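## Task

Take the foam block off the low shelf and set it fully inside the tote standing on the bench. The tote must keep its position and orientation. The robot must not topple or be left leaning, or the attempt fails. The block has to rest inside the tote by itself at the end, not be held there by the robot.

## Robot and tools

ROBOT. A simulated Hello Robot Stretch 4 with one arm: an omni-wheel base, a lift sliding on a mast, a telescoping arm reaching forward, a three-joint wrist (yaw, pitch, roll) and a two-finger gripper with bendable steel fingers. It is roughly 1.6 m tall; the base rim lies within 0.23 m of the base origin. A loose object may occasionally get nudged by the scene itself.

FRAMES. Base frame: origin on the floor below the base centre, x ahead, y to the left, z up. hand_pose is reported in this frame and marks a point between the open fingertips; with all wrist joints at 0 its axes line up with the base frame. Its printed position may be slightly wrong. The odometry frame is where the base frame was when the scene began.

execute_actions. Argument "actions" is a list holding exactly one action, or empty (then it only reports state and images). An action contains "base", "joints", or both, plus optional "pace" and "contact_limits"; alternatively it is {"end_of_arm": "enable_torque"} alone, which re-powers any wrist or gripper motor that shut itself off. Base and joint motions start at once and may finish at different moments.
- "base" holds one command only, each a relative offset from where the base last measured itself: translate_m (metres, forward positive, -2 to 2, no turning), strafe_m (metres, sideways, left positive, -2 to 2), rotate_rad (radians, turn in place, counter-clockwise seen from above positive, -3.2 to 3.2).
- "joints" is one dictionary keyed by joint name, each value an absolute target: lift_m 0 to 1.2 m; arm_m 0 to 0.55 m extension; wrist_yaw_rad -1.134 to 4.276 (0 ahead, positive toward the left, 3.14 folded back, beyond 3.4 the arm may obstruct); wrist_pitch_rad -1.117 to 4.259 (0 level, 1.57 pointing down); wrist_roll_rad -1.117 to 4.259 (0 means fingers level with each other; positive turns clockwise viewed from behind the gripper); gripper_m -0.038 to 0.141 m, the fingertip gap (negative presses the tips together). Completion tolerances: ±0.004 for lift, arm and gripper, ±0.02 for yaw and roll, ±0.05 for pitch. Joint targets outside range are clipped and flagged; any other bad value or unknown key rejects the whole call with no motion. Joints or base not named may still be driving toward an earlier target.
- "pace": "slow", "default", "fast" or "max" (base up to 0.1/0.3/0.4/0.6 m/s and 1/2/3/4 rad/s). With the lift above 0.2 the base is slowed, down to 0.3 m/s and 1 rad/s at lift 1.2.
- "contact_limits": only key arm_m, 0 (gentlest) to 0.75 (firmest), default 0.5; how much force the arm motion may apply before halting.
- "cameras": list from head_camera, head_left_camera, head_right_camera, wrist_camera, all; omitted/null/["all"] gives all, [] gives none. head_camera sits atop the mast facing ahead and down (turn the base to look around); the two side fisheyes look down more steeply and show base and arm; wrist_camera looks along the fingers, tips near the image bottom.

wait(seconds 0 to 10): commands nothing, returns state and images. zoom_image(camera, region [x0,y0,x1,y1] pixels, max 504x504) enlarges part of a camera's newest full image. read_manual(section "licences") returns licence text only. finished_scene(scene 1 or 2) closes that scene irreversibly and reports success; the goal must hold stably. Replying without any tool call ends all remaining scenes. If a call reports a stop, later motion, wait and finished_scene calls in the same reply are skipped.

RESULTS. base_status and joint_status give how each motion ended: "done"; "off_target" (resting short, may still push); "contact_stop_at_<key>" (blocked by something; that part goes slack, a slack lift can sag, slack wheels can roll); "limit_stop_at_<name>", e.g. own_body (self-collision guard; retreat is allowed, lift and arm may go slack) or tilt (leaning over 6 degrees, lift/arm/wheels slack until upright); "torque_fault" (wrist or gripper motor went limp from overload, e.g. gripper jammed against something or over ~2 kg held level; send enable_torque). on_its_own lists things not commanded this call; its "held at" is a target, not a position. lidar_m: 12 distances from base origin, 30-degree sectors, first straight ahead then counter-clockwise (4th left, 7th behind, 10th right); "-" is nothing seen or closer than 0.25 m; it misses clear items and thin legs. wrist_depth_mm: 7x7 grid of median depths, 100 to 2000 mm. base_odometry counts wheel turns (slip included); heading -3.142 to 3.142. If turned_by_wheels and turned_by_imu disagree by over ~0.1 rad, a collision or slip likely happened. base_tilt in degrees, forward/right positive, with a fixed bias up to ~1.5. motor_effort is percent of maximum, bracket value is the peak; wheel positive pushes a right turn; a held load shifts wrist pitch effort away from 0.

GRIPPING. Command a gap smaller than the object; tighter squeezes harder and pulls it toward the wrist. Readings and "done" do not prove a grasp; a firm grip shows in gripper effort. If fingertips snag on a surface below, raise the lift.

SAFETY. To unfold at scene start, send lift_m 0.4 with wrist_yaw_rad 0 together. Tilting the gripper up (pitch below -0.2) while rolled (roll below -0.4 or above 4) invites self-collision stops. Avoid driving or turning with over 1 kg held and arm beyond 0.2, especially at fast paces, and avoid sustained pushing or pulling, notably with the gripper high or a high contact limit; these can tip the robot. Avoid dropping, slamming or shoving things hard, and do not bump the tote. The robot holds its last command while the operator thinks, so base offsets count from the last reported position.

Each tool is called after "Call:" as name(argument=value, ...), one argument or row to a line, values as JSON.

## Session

Call:
execute_actions(
  actions=[],
)

Scene clock: 0.00 s.
base_odometry: x=+0.000 y=+0.000 heading=+0.000 (m, m, rad; odometry frame)
turned_by_wheels: +0.000 (rad since the last result)
turned_by_imu: +0.000 (rad since the last result)
base_tilt: forward=+0.7 right=-0.6 (deg)
lidar_m: 1.18 1.15 1.30 2.19 2.17 2.05 1.02 1.00 1.11 1.68 1.90 2.03
base_status: not commanded
joint_positions: lift_m=+0.297 arm_m=-0.002 wrist_yaw_rad=+3.116 wrist_pitch_rad=-0.004 wrist_roll_rad=+0.012 gripper_m=+0.057
joint_status: not commanded
motor_effort: lift_m=+20 arm_m=+0 wrist_yaw_rad=+2 wrist_pitch_rad=-5 wrist_roll_rad=-1 gripper_m=-4 wheel_0=+0 wheel_1=+0 wheel_2=+0 (%)
hand_pose: x=-0.1176 y=+0.0948 z=+0.4768 quat_wxyz=(+0.013, +0.002, +0.006, +1.000) (m; base frame)
wrist_depth_mm: - 134 1863 1983 - - - / - 134 1229 - - - - / 113 135 281 - - - - / 133 207 1921 - - - - / 1008 1118 1205 - - - - / 1042 1098 211 1618 201 1808 1863 / 1060 1025 1182 634 1182 1229 1255
pictures: head_camera, head_left_camera, head_right_camera, wrist_camera
Images, in order (width x height): head_camera 420x560, head_left_camera 420x672, head_right_camera 420x672, wrist_camera 616x392.

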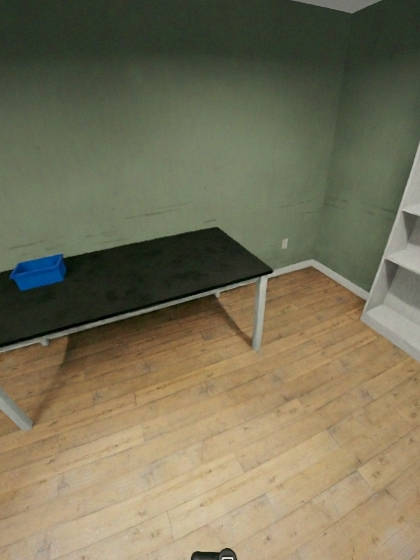

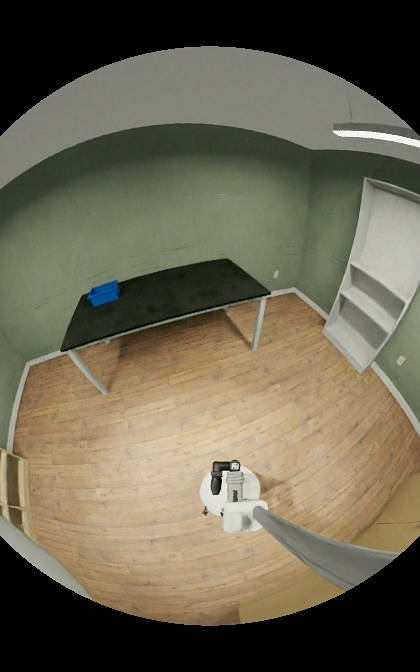

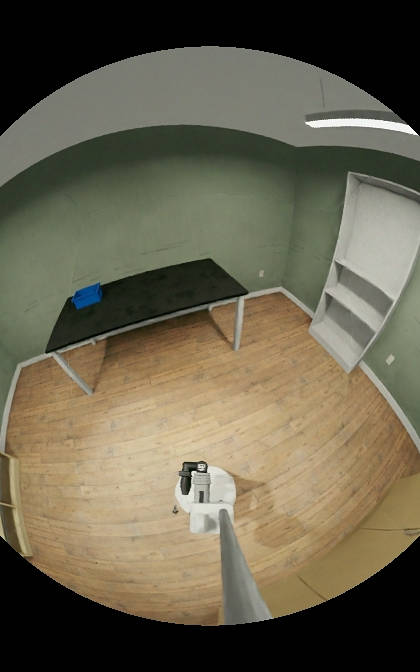

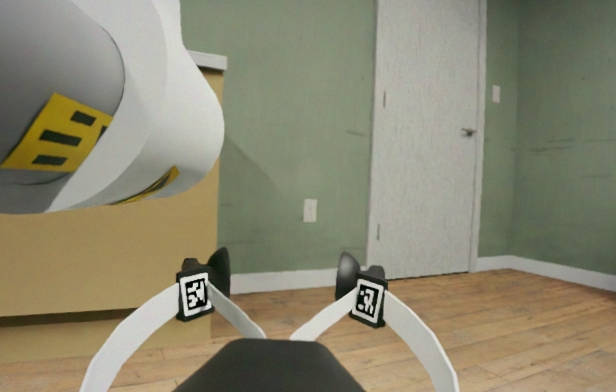

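Call:
zoom_image(
  camera="head_camera",
  region=[0, 230, 150, 360],
)

Call:
zoom_image(
  camera="head_camera",
  region=[150, 210, 300, 360],
)

Call:
zoom_image(
  camera="head_left_camera",
  region=[0, 420, 100, 560],
)

Region (0, 230, 150, 360) of head_camera's 420x560 image, scaled by 3.360, with more detail than that image has; it fills the top 437 rows of this view, and the rest is white.

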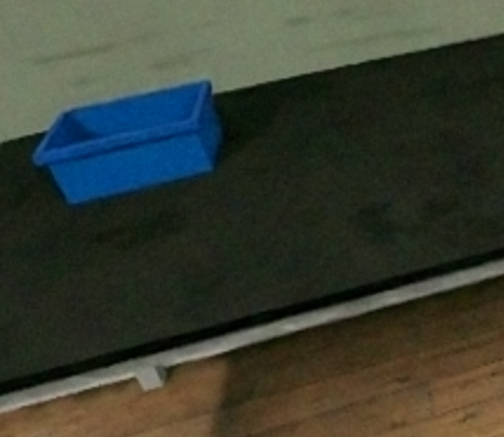

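Region (150, 210, 300, 360) of head_camera's 420x560 image, scaled by 3.360, with more detail than that image has.

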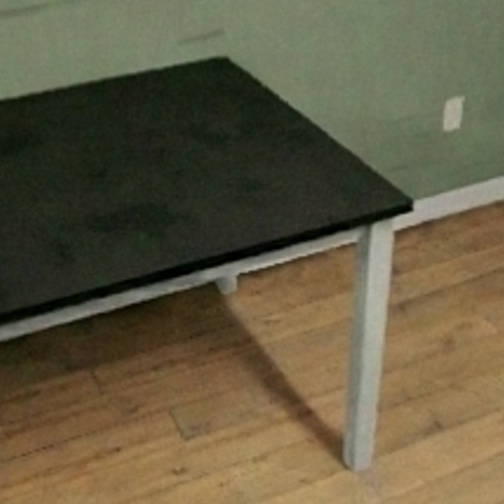

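Region (0, 420, 100, 560) of head_left_camera's 420x672 image, scaled by 3.600, with more detail than that image has; it fills the left 360 columns of this view, and the rest is white.

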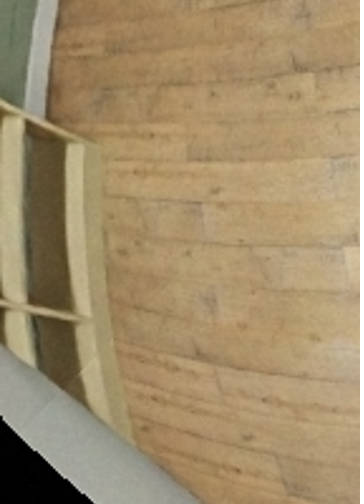

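Call:
execute_actions(
  actions=[
    {"base": {"rotate_rad": 1.92}, "joints": {"lift_m": 0.34, "wrist_yaw_rad": 1.0}, "pace": "max"},
  ],
)

Scene clock: 63.60 s.
base_odometry: x=+0.000 y=+0.000 heading=+1.919 (m, m, rad; odometry frame)
turned_by_wheels: +1.919 (rad since the last result)
turned_by_imu: +1.901 (rad since the last result)
base_tilt: forward=+0.7 right=-0.6 (deg)
lidar_m: 2.14 2.24 1.09 1.02 1.07 1.41 1.89 1.95 1.21 1.16 1.21 2.68
base_status: done
joint_positions: lift_m=+0.340 arm_m=-0.002 wrist_yaw_rad=+1.000 wrist_pitch_rad=-0.004 wrist_roll_rad=+0.012 gripper_m=+0.057
joint_status: all done
motor_effort: lift_m=+22(25) arm_m=+0(0) wrist_yaw_rad=+1(6) wrist_pitch_rad=-8(7) wrist_roll_rad=+0(1) gripper_m=-4(3) wheel_0=-5(15) wheel_1=-3(15) wheel_2=-1(14) (%)
hand_pose: x=+0.3979 y=+0.1956 z=+0.5193 quat_wxyz=(+0.877, +0.006, +0.001, +0.480) (m; base frame)
wrist_depth_mm: 1366 1537 1756 - - - - / 1366 1576 1808 - - - - / 1430 1576 1808 - - - - / 1430 1618 1863 - - - 1983 / 1430 1618 1808 - - - 1921 / 1397 1537 211 1708 201 1921 1708 / 1060 1118 1229 676 1281 1308 1366
pictures: head_camera, head_left_camera, head_right_camera, wrist_camera
Images, in order (width x height): head_camera 420x560, head_left_camera 420x672, head_right_camera 420x672, wrist_camera 616x392.

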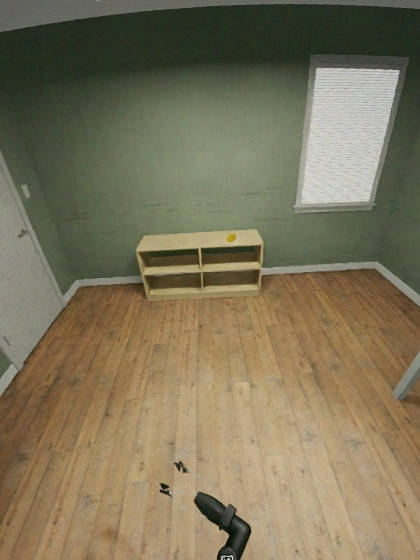

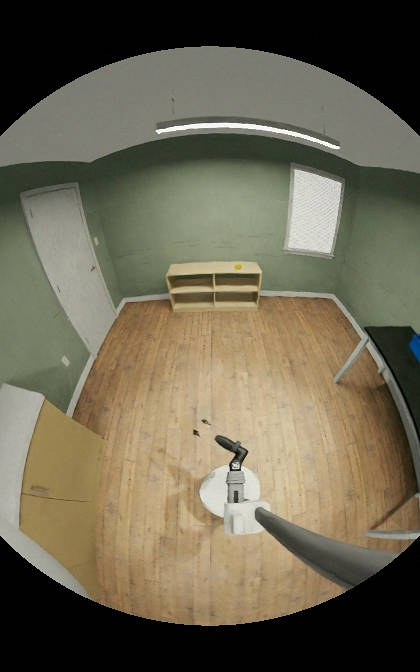

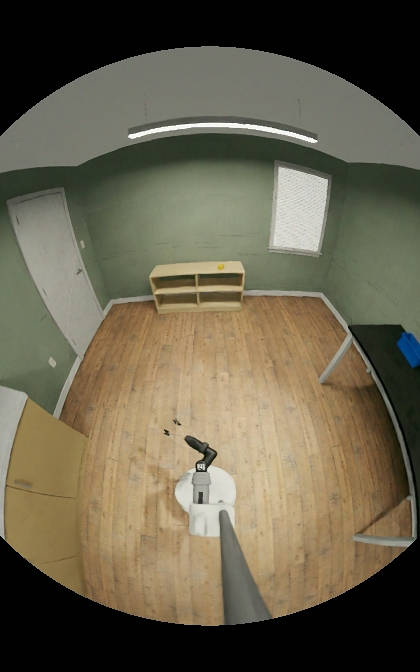

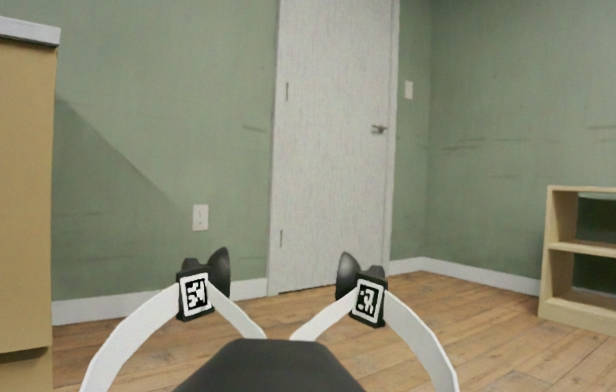

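Call:
zoom_image(
  camera="head_camera",
  region=[130, 215, 270, 310],
)

Call:
zoom_image(
  camera="head_camera",
  region=[205, 222, 265, 256],
)

Region (130, 215, 270, 310) of head_camera's 420x560 image, scaled by 3.600, with more detail than that image has; it fills the top 342 rows of this view, and the rest is white.

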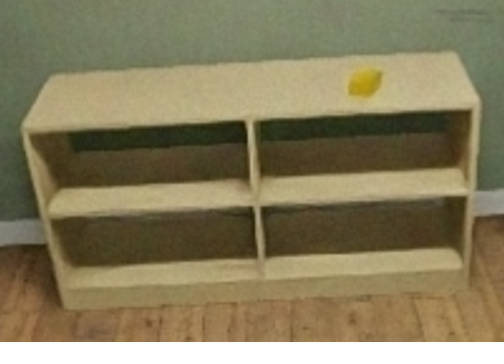

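Region (205, 222, 265, 256) of head_camera's 420x560 image, scaled by 8.400, with more detail than that image has; it fills the top 286 rows of this view, and the rest is white.

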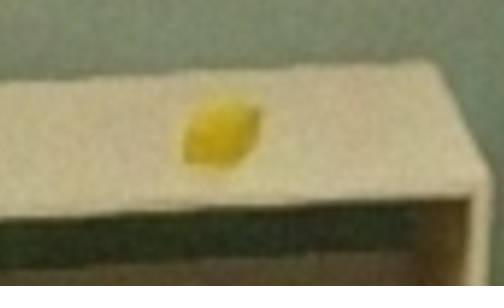

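Call:
execute_actions(
  actions=[
    {"base": {"translate_m": 1.64}, "joints": {"lift_m": 0.85, "arm_m": 0.44, "wrist_yaw_rad": 0.0, "wrist_pitch_rad": 1.57, "wrist_roll_rad": 0.0, "gripper_m": 0.11}, "pace": "max"},
  ],
)

Scene clock: 94.40 s.
base_odometry: x=-0.561 y=+1.541 heading=+1.920 (m, m, rad; odometry frame)
turned_by_wheels: +0.001 (rad since the last result)
turned_by_imu: +0.000 (rad since the last result)
base_tilt: forward=+0.8 right=-0.6 (deg)
lidar_m: 0.50 0.56 0.76 1.64 1.76 1.73 3.57 1.69 1.33 2.04 1.32 0.53
base_status: done
joint_positions: lift_m=+0.850 arm_m=+0.439 wrist_yaw_rad=+0.000 wrist_pitch_rad=+1.570 wrist_roll_rad=+0.000 gripper_m=+0.110
joint_status: all done
motor_effort: lift_m=+21(26) arm_m=+8(9) wrist_yaw_rad=+1(6) wrist_pitch_rad=+1(0) wrist_roll_rad=-1(1) gripper_m=-1(3) wheel_0=+6(12) wheel_1=+6(13) wheel_2=+1(18) (%)
hand_pose: x=+0.6098 y=-0.0874 z=+0.7396 quat_wxyz=(+0.707, +0.000, +0.707, +0.000) (m; base frame)
wrist_depth_mm: 338 340 343 345 349 353 355 / 338 342 343 345 351 355 357 / 338 340 347 347 353 357 359 / 343 345 349 353 310 359 357 / 345 347 349 353 310 362 362 / 347 198 351 353 199 364 366 / 976 976 976 549 991 1025 1042
pictures: head_camera, head_left_camera, head_right_camera, wrist_camera
Images, in order (width x height): head_camera 420x560, head_left_camera 420x672, head_right_camera 420x672, wrist_camera 616x392.

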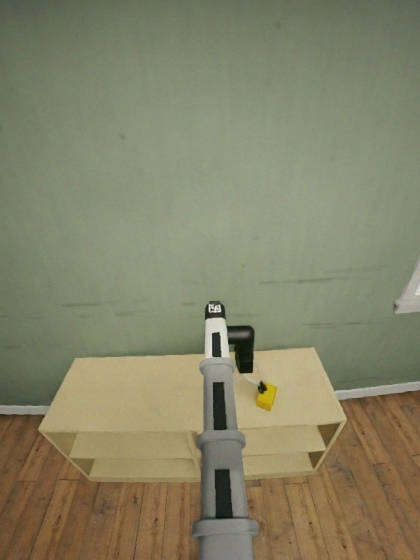

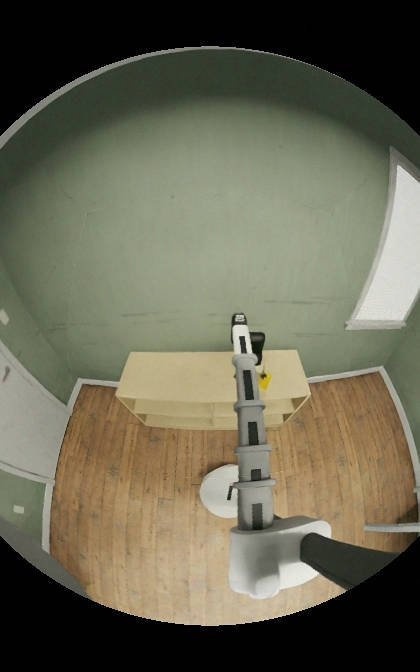

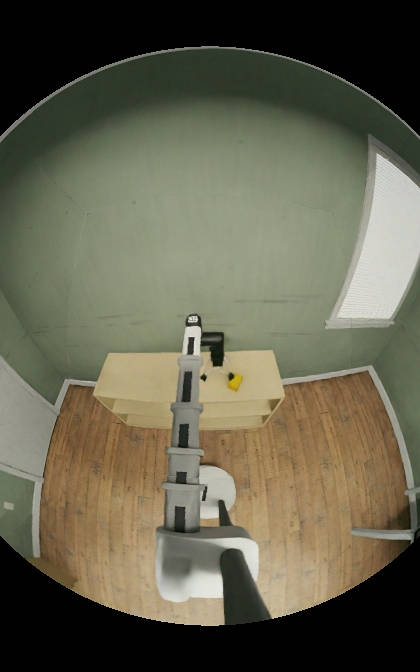

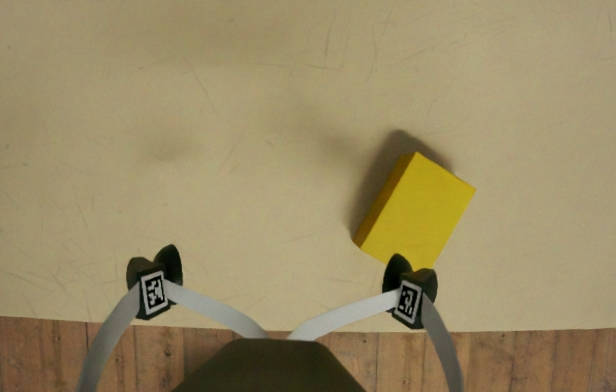

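Call:
zoom_image(
  camera="wrist_camera",
  region=[330, 130, 500, 300],
)

Call:
zoom_image(
  camera="wrist_camera",
  region=[110, 220, 460, 392],
)

Region (330, 130, 500, 300) of wrist_camera's 616x392 image, scaled by 2.965.

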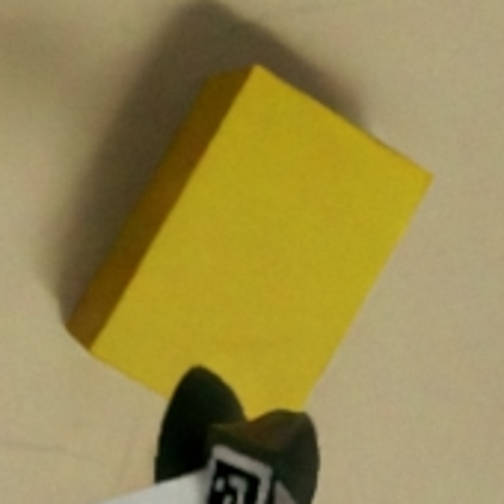

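Region (110, 220, 460, 392) of wrist_camera's 616x392 image, scaled by 1.440; it fills the top 248 rows of this view, and the rest is white.

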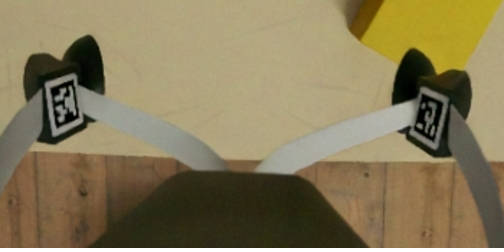

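Call:
execute_actions(
  actions=[
    {"base": {"strafe_m": -0.11}, "joints": {"lift_m": 0.822, "arm_m": 0.47, "wrist_roll_rad": 0.5}, "pace": "max"},
  ],
  cameras=["wrist_camera", "head_right_camera"],
)

Scene clock: 124.70 s.
base_odometry: x=-0.458 y=+1.579 heading=+1.920 (m, m, rad; odometry frame)
turned_by_wheels: +0.000 (rad since the last result)
turned_by_imu: +0.000 (rad since the last result)
base_tilt: forward=+0.8 right=-0.6 (deg)
lidar_m: 0.51 0.55 0.74 1.76 1.85 1.78 3.57 1.51 1.27 1.94 1.33 0.53
base_status: done
joint_positions: lift_m=+0.822 arm_m=+0.469 wrist_yaw_rad=+0.000 wrist_pitch_rad=+1.570 wrist_roll_rad=+0.499 gripper_m=+0.110
joint_status: all done
motor_effort: lift_m=+17(19) arm_m=+8(7) wrist_yaw_rad=+1(1) wrist_pitch_rad=+1(1) wrist_roll_rad=+1(4) gripper_m=-2(2) wheel_0=+2(17) wheel_1=-4(14) wheel_2=+0(1) (%)
hand_pose: x=+0.6398 y=-0.0874 z=+0.7119 quat_wxyz=(+0.685, +0.175, +0.685, -0.175) (m; base frame)
wrist_depth_mm: 310 312 315 320 322 325 960 / 309 314 317 320 325 327 332 / 312 315 319 320 327 329 330 / 314 317 322 324 325 330 334 / 317 319 324 281 329 332 991 / 319 198 279 279 199 976 991 / 320 322 324 219 960 976 1008
pictures: head_right_camera, wrist_camera
Images, in order (width x height): head_right_camera 420x672, wrist_camera 616x392.

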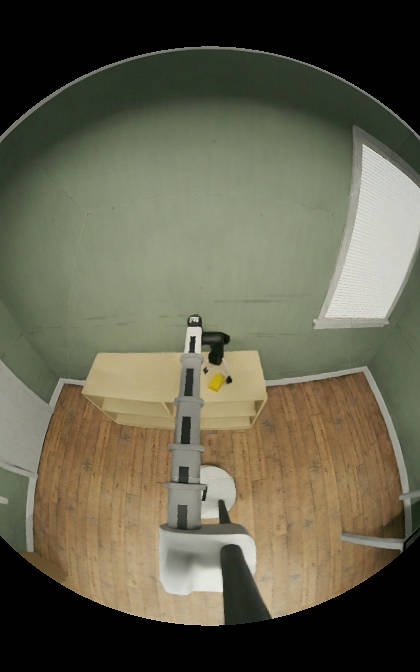

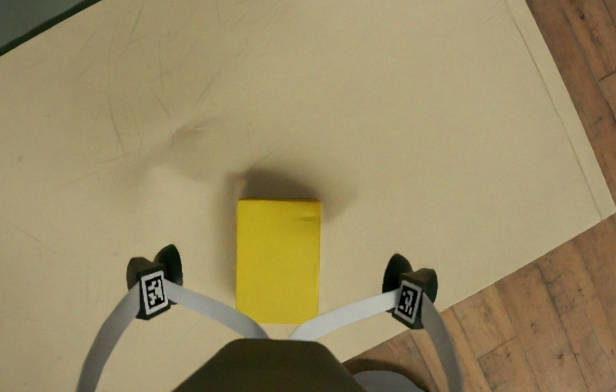

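Call:
execute_actions(
  actions=[
    {"joints": {"lift_m": 0.756, "gripper_m": 0.085}, "pace": "fast"},
  ],
  cameras=["wrist_camera"],
)

Scene clock: 135.80 s.
base_odometry: x=-0.458 y=+1.579 heading=+1.920 (m, m, rad; odometry frame)
turned_by_wheels: +0.000 (rad since the last result)
turned_by_imu: +0.000 (rad since the last result)
base_tilt: forward=+0.8 right=-0.5 (deg)
lidar_m: 0.51 0.55 0.74 1.76 1.86 1.78 3.55 1.48 1.24 1.94 1.29 0.55
base_status: not commanded
joint_positions: lift_m=+0.756 arm_m=+0.469 wrist_yaw_rad=+0.000 wrist_pitch_rad=+1.570 wrist_roll_rad=+0.499 gripper_m=+0.085
joint_status: all done
motor_effort: lift_m=+16(17) arm_m=+8(8) wrist_yaw_rad=+2(1) wrist_pitch_rad=+0(1) wrist_roll_rad=+2(1) gripper_m=+0(1) wheel_0=+2(2) wheel_1=-4(4) wheel_2=+0(0) (%)
hand_pose: x=+0.6398 y=-0.0874 z=+0.6460 quat_wxyz=(+0.685, +0.175, +0.685, -0.175) (m; base frame)
wrist_depth_mm: 245 248 251 253 256 258 262 / 247 249 252 254 256 259 262 / 249 250 253 256 258 260 263 / 250 251 254 256 259 264 264 / 251 253 213 213 262 264 266 / 253 254 212 213 198 264 931 / 254 256 257 162 265 917 931
pictures: wrist_camera
Images, in order (width x height): wrist_camera 616x392.

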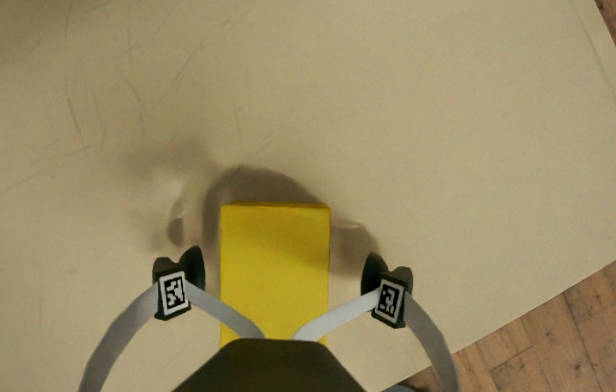

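Call:
execute_actions(
  actions=[
    {"joints": {"gripper_m": 0.025}, "pace": "fast"},
  ],
  cameras=["wrist_camera", "head_right_camera"],
)

Scene clock: 146.90 s.
base_odometry: x=-0.458 y=+1.579 heading=+1.920 (m, m, rad; odometry frame)
turned_by_wheels: +0.000 (rad since the last result)
turned_by_imu: +0.000 (rad since the last result)
base_tilt: forward=+0.8 right=-0.6 (deg)
lidar_m: 0.52 0.55 0.75 1.76 1.86 1.78 3.57 1.53 1.26 1.94 1.31 0.54
base_status: not commanded
joint_positions: lift_m=+0.756 arm_m=+0.469 wrist_yaw_rad=+0.000 wrist_pitch_rad=+1.570 wrist_roll_rad=+0.499 gripper_m=+0.025
joint_status: all done
motor_effort: lift_m=+16(16) arm_m=+8(8) wrist_yaw_rad=+1(1) wrist_pitch_rad=+1(0) wrist_roll_rad=+2(1) gripper_m=-17(24) wheel_0=+2(2) wheel_1=-4(4) wheel_2=+0(0) (%)
hand_pose: x=+0.6398 y=-0.0874 z=+0.6460 quat_wxyz=(+0.685, +0.175, +0.685, -0.175) (m; base frame)
wrist_depth_mm: 246 247 250 253 256 258 260 / 247 248 252 254 256 259 262 / 249 251 253 256 259 260 264 / 249 252 254 256 259 263 265 / 251 253 202 202 260 265 266 / 253 178 202 203 186 266 931 / 254 255 257 121 264 917 931
pictures: head_right_camera, wrist_camera
Images, in order (width x height): head_right_camera 420x672, wrist_camera 616x392.

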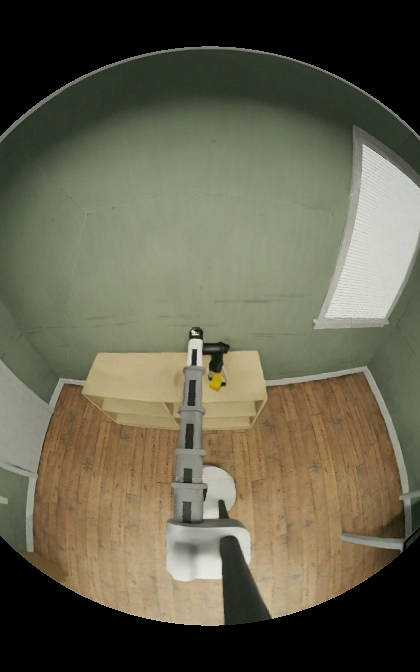

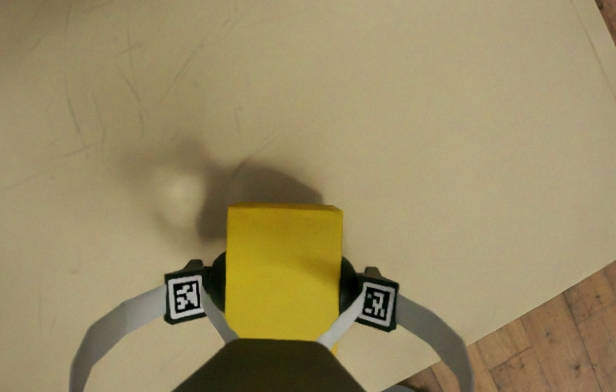

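Call:
execute_actions(
  actions=[
    {"base": {"rotate_rad": -1.88}, "joints": {"lift_m": 0.795, "arm_m": 0.2}, "pace": "max"},
  ],
)

Scene clock: 201.20 s.
base_odometry: x=-0.458 y=+1.578 heading=+0.041 (m, m, rad; odometry frame)
turned_by_wheels: -1.879 (rad since the last result)
turned_by_imu: -1.863 (rad since the last result)
base_tilt: forward=+0.7 right=-0.6 (deg)
lidar_m: 1.23 1.94 0.62 0.53 0.52 0.58 0.99 1.77 1.78 2.13 2.36 1.25
base_status: done
joint_positions: lift_m=+0.795 arm_m=+0.201 wrist_yaw_rad=+0.000 wrist_pitch_rad=+1.570 wrist_roll_rad=+0.500 gripper_m=+0.025
joint_status: all done
motor_effort: lift_m=+22(25) arm_m=-8(10) wrist_yaw_rad=+2(0) wrist_pitch_rad=+0(0) wrist_roll_rad=+1(1) gripper_m=-19(18) wheel_0=+5(12) wheel_1=+5(13) wheel_2=+2(12) (%)
hand_pose: x=+0.3726 y=-0.0874 z=+0.6845 quat_wxyz=(+0.685, +0.175, +0.685, -0.175) (m; base frame)
wrist_depth_mm: 878 891 904 904 904 917 931 / 866 891 904 904 917 946 946 / 891 904 904 917 917 946 946 / 891 891 904 917 931 931 946 / 904 904 202 202 946 946 960 / 891 178 201 203 187 946 946 / 904 917 931 120 715 960 976
pictures: head_camera, head_left_camera, head_right_camera, wrist_camera
Images, in order (width x height): head_camera 420x560, head_left_camera 420x672, head_right_camera 420x672, wrist_camera 616x392.

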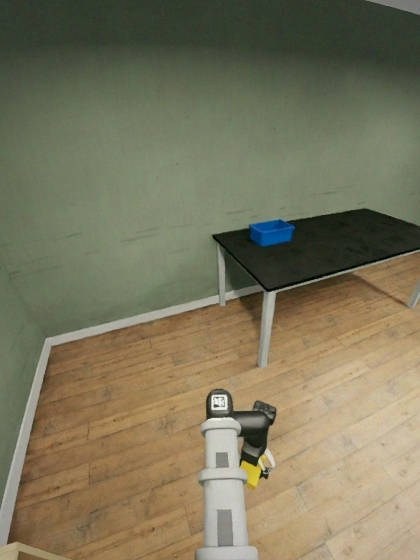

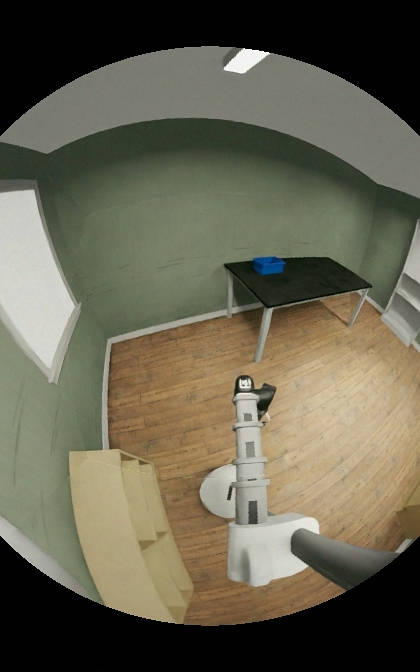

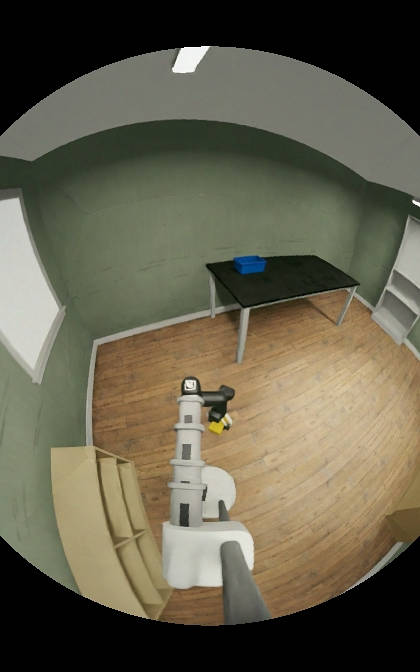

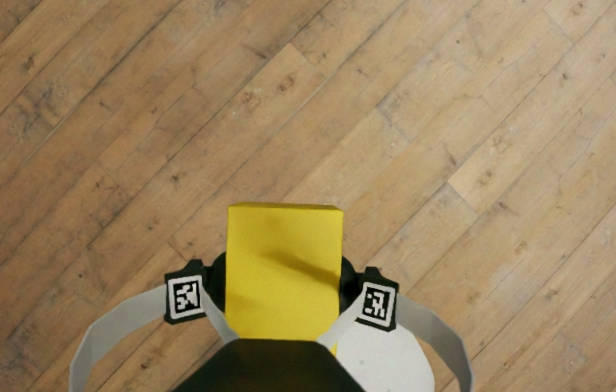

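Call:
zoom_image(
  camera="head_camera",
  region=[200, 205, 320, 315],
)

Call:
zoom_image(
  camera="head_camera",
  region=[190, 280, 310, 430],
)

Region (200, 205, 320, 315) of head_camera's 420x560 image, scaled by 4.200, with more detail than that image has; it fills the top 462 rows of this view, and the rest is white.

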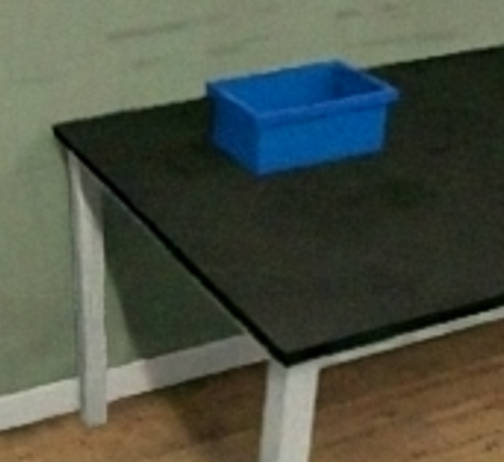

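Region (190, 280, 310, 430) of head_camera's 420x560 image, scaled by 3.360, with more detail than that image has; it fills the left 403 columns of this view, and the rest is white.

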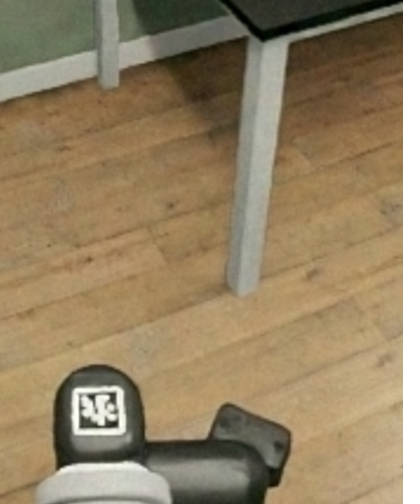

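Call:
execute_actions(
  actions=[
    {"base": {"translate_m": 1.41}, "joints": {"lift_m": 1.08, "arm_m": 0.22, "wrist_roll_rad": 0.0}, "pace": "max"},
  ],
)

Scene clock: 248.63 s.
base_odometry: x=+0.951 y=+1.638 heading=+0.042 (m, m, rad; odometry frame)
turned_by_wheels: +0.001 (rad since the last result)
turned_by_imu: -0.001 (rad since the last result)
base_tilt: forward=+0.8 right=-0.6 (deg)
lidar_m: 0.42 0.61 0.69 1.13 1.35 1.37 1.79 2.65 0.26 0.25 0.25 0.25
base_status: done
joint_positions: lift_m=+1.080 arm_m=+0.219 wrist_yaw_rad=+0.000 wrist_pitch_rad=+1.570 wrist_roll_rad=+0.001 gripper_m=+0.025
joint_status: all done
motor_effort: lift_m=+22(26) arm_m=+8(10) wrist_yaw_rad=+1(2) wrist_pitch_rad=+2(0) wrist_roll_rad=-2(6) gripper_m=-19(17) wheel_0=+6(14) wheel_1=+7(12) wheel_2=+0(15) (%)
hand_pose: x=+0.3898 y=-0.0874 z=+0.9695 quat_wxyz=(+0.707, +0.000, +0.707, +0.000) (m; base frame)
wrist_depth_mm: 433 492 539 424 430 433 439 / 569 676 820 427 430 433 436 / 854 1098 1182 430 433 436 330 / 1182 1205 1182 433 439 439 366 / 1182 1182 203 202 436 442 410 / 1205 178 201 203 187 445 449 / 1205 1205 1008 121 442 449 452
pictures: head_camera, head_left_camera, head_right_camera, wrist_camera
Images, in order (width x height): head_camera 420x560, head_left_camera 420x672, head_right_camera 420x672, wrist_camera 616x392.

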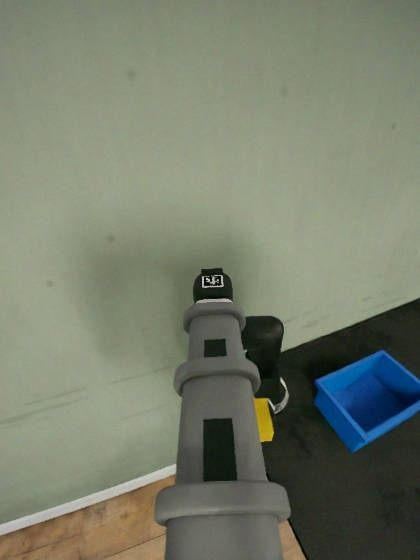

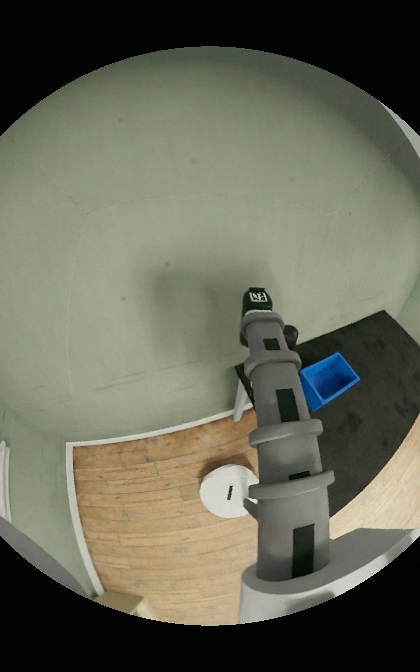

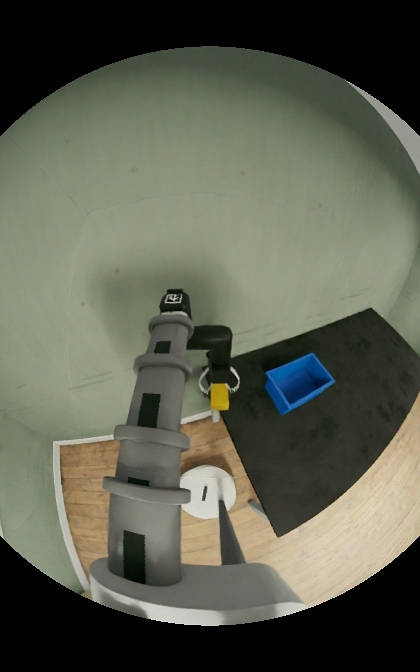

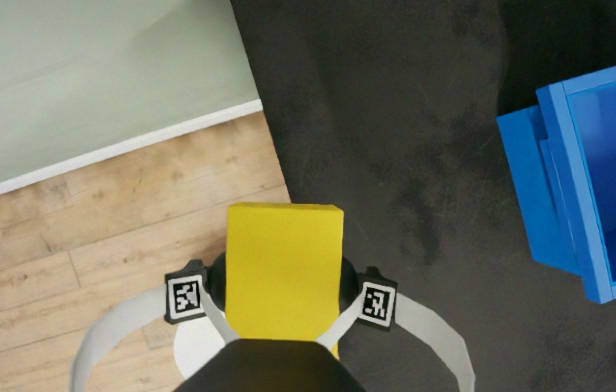

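Call:
zoom_image(
  camera="wrist_camera",
  region=[456, 50, 616, 320],
)

Call:
zoom_image(
  camera="head_camera",
  region=[290, 330, 420, 470],
)

Region (456, 50, 616, 320) of wrist_camera's 616x392 image, scaled by 1.867; it fills the left 299 columns of this view, and the rest is white.

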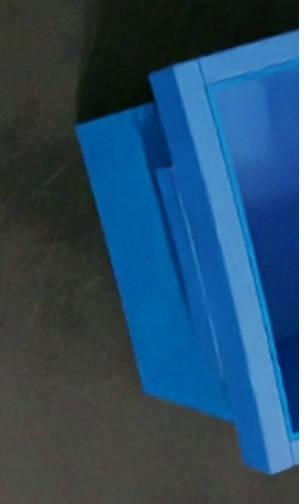

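Region (290, 330, 420, 470) of head_camera's 420x560 image, scaled by 3.600, with more detail than that image has; it fills the left 468 columns of this view, and the rest is white.

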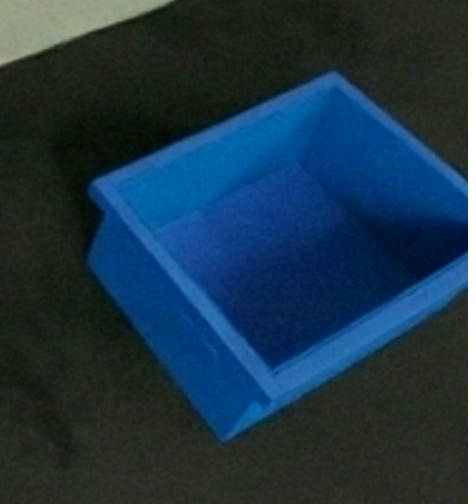

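Call:
execute_actions(
  actions=[
    {"base": {"rotate_rad": -0.649}, "joints": {"lift_m": 1.055, "arm_m": 0.517, "wrist_roll_rad": -0.973}, "pace": "fast"},
  ],
  cameras=["wrist_camera", "head_right_camera"],
)

Scene clock: 294.00 s.
base_odometry: x=+0.951 y=+1.638 heading=-0.606 (m, m, rad; odometry frame)
turned_by_wheels: -0.648 (rad since the last result)
turned_by_imu: -0.642 (rad since the last result)
base_tilt: forward=+0.8 right=-0.6 (deg)
lidar_m: 0.25 0.34 0.60 0.65 0.97 1.36 1.34 1.51 2.65 0.30 0.25 0.25
base_status: done
joint_positions: lift_m=+1.055 arm_m=+0.516 wrist_yaw_rad=+0.000 wrist_pitch_rad=+1.570 wrist_roll_rad=-0.973 gripper_m=+0.025
joint_status: all done
motor_effort: lift_m=+16(20) arm_m=+8(8) wrist_yaw_rad=+2(2) wrist_pitch_rad=+0(0) wrist_roll_rad=-1(7) gripper_m=-16(20) wheel_0=+7(10) wheel_1=+6(12) wheel_2=+5(10) (%)
hand_pose: x=+0.6868 y=-0.0874 z=+0.9450 quat_wxyz=(+0.625, -0.331, +0.625, +0.330) (m; base frame)
wrist_depth_mm: 394 394 397 399 402 407 410 / 392 397 399 402 407 410 413 / 394 293 343 319 345 410 413 / 397 343 399 402 404 413 415 / 399 345 202 202 407 415 418 / 399 178 202 204 187 415 418 / 402 289 304 121 304 421 424
pictures: head_right_camera, wrist_camera
Images, in order (width x height): head_right_camera 420x672, wrist_camera 616x392.

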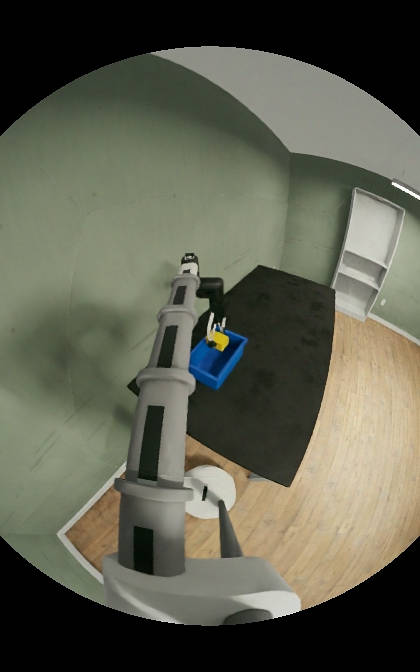

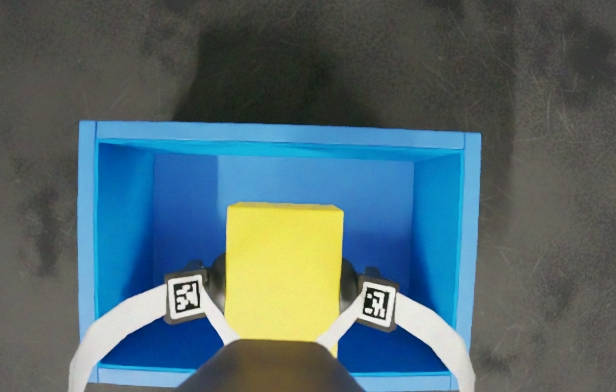

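Call:
zoom_image(
  camera="wrist_camera",
  region=[60, 100, 500, 392],
)

Region (60, 100, 500, 392) of wrist_camera's 616x392 image, scaled by 1.145; it fills the top 334 rows of this view, and the rest is white.

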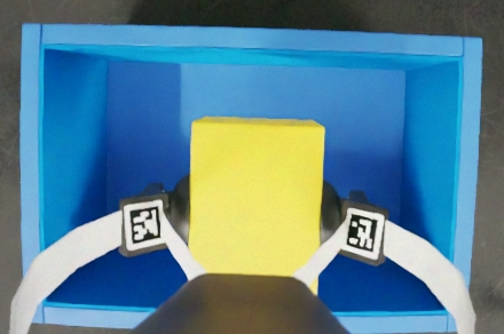

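Call:
execute_actions(
  actions=[
    {"joints": {"lift_m": 0.912}, "pace": "fast"},
  ],
  cameras=["wrist_camera"],
)

Scene clock: 313.10 s.
base_odometry: x=+0.951 y=+1.638 heading=-0.606 (m, m, rad; odometry frame)
turned_by_wheels: +0.000 (rad since the last result)
turned_by_imu: +0.000 (rad since the last result)
base_tilt: forward=+0.8 right=-0.5 (deg)
lidar_m: 0.25 0.33 0.60 0.65 0.96 1.37 1.33 1.51 2.67 0.30 0.25 0.25
base_status: not commanded
joint_positions: lift_m=+0.912 arm_m=+0.516 wrist_yaw_rad=+0.000 wrist_pitch_rad=+1.570 wrist_roll_rad=-0.973 gripper_m=+0.025
joint_status: all done
motor_effort: lift_m=+16(16) arm_m=+8(8) wrist_yaw_rad=+0(3) wrist_pitch_rad=+0(0) wrist_roll_rad=-2(2) gripper_m=-18(22) wheel_0=+7(7) wheel_1=+6(6) wheel_2=+5(5) (%)
hand_pose: x=+0.6868 y=-0.0874 z=+0.8020 quat_wxyz=(+0.625, -0.331, +0.625, +0.330) (m; base frame)
wrist_depth_mm: 252 253 255 258 259 262 262 / 136 137 138 139 140 141 202 / 202 254 247 234 220 203 183 / 228 255 256 257 259 249 183 / 229 255 202 202 260 247 186 / 228 178 202 203 187 242 185 / 214 257 259 121 263 210 -
pictures: wrist_camera
Images, in order (width x height): wrist_camera 616x392.

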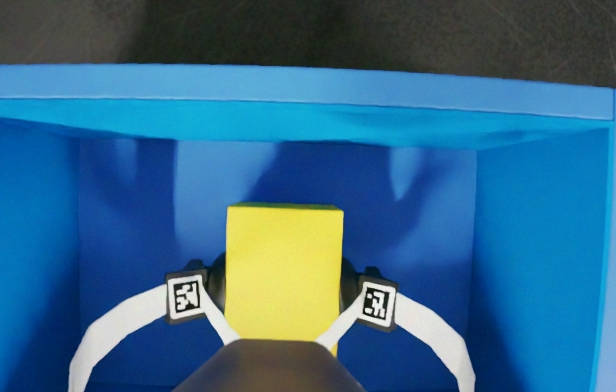

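Call:
execute_actions(
  actions=[
    {"joints": {"gripper_m": 0.08}, "pace": "fast"},
  ],
  cameras=["wrist_camera"],
)

Scene clock: 317.57 s.
base_odometry: x=+0.951 y=+1.638 heading=-0.606 (m, m, rad; odometry frame)
turned_by_wheels: +0.000 (rad since the last result)
turned_by_imu: +0.000 (rad since the last result)
base_tilt: forward=+0.7 right=-0.5 (deg)
lidar_m: 0.25 0.36 0.61 0.66 0.96 1.36 1.35 1.53 2.66 0.29 0.25 0.25
base_status: not commanded
joint_positions: lift_m=+0.912 arm_m=+0.516 wrist_yaw_rad=+0.000 wrist_pitch_rad=+1.570 wrist_roll_rad=-0.973 gripper_m=+0.080
joint_status: all done
motor_effort: lift_m=+16(16) arm_m=+8(8) wrist_yaw_rad=+2(2) wrist_pitch_rad=+1(0) wrist_roll_rad=-2(2) gripper_m=-1(18) wheel_0=+7(7) wheel_1=+6(6) wheel_2=+5(5) (%)
hand_pose: x=+0.6868 y=-0.0874 z=+0.8020 quat_wxyz=(+0.625, -0.331, +0.625, +0.330) (m; base frame)
wrist_depth_mm: 252 253 255 258 258 262 263 / 136 137 138 139 140 142 202 / 203 254 249 235 219 203 183 / 228 254 256 257 260 249 183 / 229 256 213 213 260 247 186 / 229 255 213 214 197 242 184 / 227 258 259 163 263 222 -
pictures: wrist_camera
Images, in order (width x height): wrist_camera 616x392.

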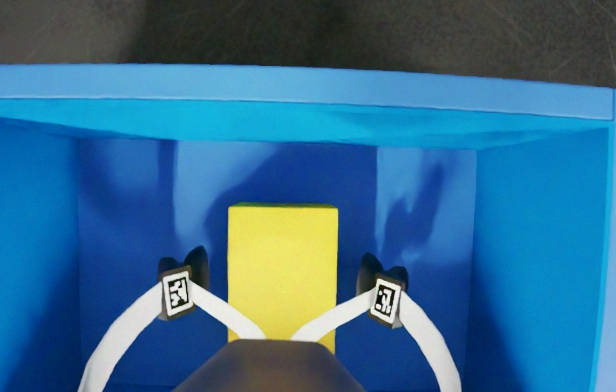

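The block is resting on the tote floor and the fingers are off it, so I'll lift the gripper clear.

Call:
execute_actions(
  actions=[
    {"joints": {"lift_m": 1.05}, "pace": "max"},
  ],
  cameras=["wrist_camera", "head_right_camera"],
)

Scene clock: 324.97 s.
base_odometry: x=+0.951 y=+1.638 heading=-0.606 (m, m, rad; odometry frame)
turned_by_wheels: +0.000 (rad since the last result)
turned_by_imu: +0.000 (rad since the last result)
base_tilt: forward=+0.8 right=-0.6 (deg)
lidar_m: 0.25 0.34 0.60 0.66 0.97 1.36 1.38 1.51 2.67 0.31 0.25 0.25
base_status: not commanded
joint_positions: lift_m=+1.050 arm_m=+0.516 wrist_yaw_rad=+0.000 wrist_pitch_rad=+1.570 wrist_roll_rad=-0.973 gripper_m=+0.080
joint_status: all done
motor_effort: lift_m=+22(26) arm_m=+8(8) wrist_yaw_rad=+1(2) wrist_pitch_rad=+0(2) wrist_roll_rad=-2(1) gripper_m=-2(5) wheel_0=+7(7) wheel_1=+6(6) wheel_2=+5(5) (%)
hand_pose: x=+0.6867 y=-0.0874 z=+0.9395 quat_wxyz=(+0.625, -0.331, +0.625, +0.330) (m; base frame)
wrist_depth_mm: 387 389 392 394 397 402 404 / 387 394 392 399 397 402 407 / 389 293 342 317 298 404 407 / 392 345 397 397 399 407 407 / 392 343 399 353 399 407 410 / 394 276 362 399 197 410 415 / 397 281 303 207 307 413 418
pictures: head_right_camera, wrist_camera
Images, in order (width x height): head_right_camera 420x672, wrist_camera 616x392.

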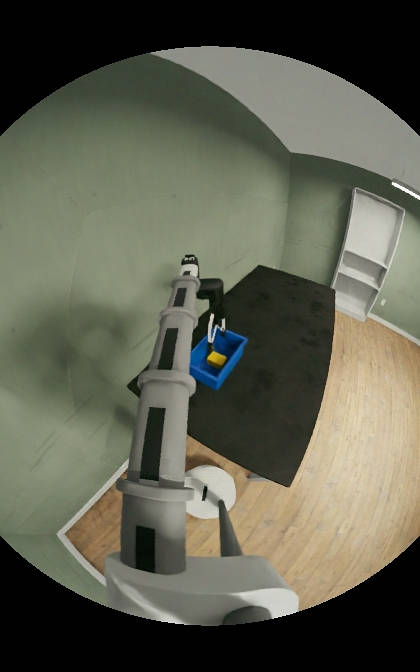

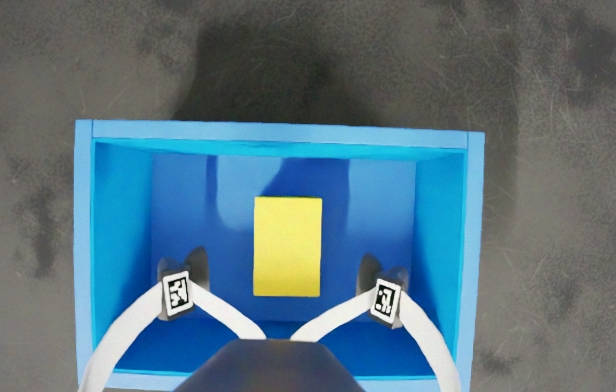

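The foam block is lying in the middle of the tote, and the tote hasn't moved.

Call:
finished_scene(
  scene=2,
)

The scene is finished: the task was done.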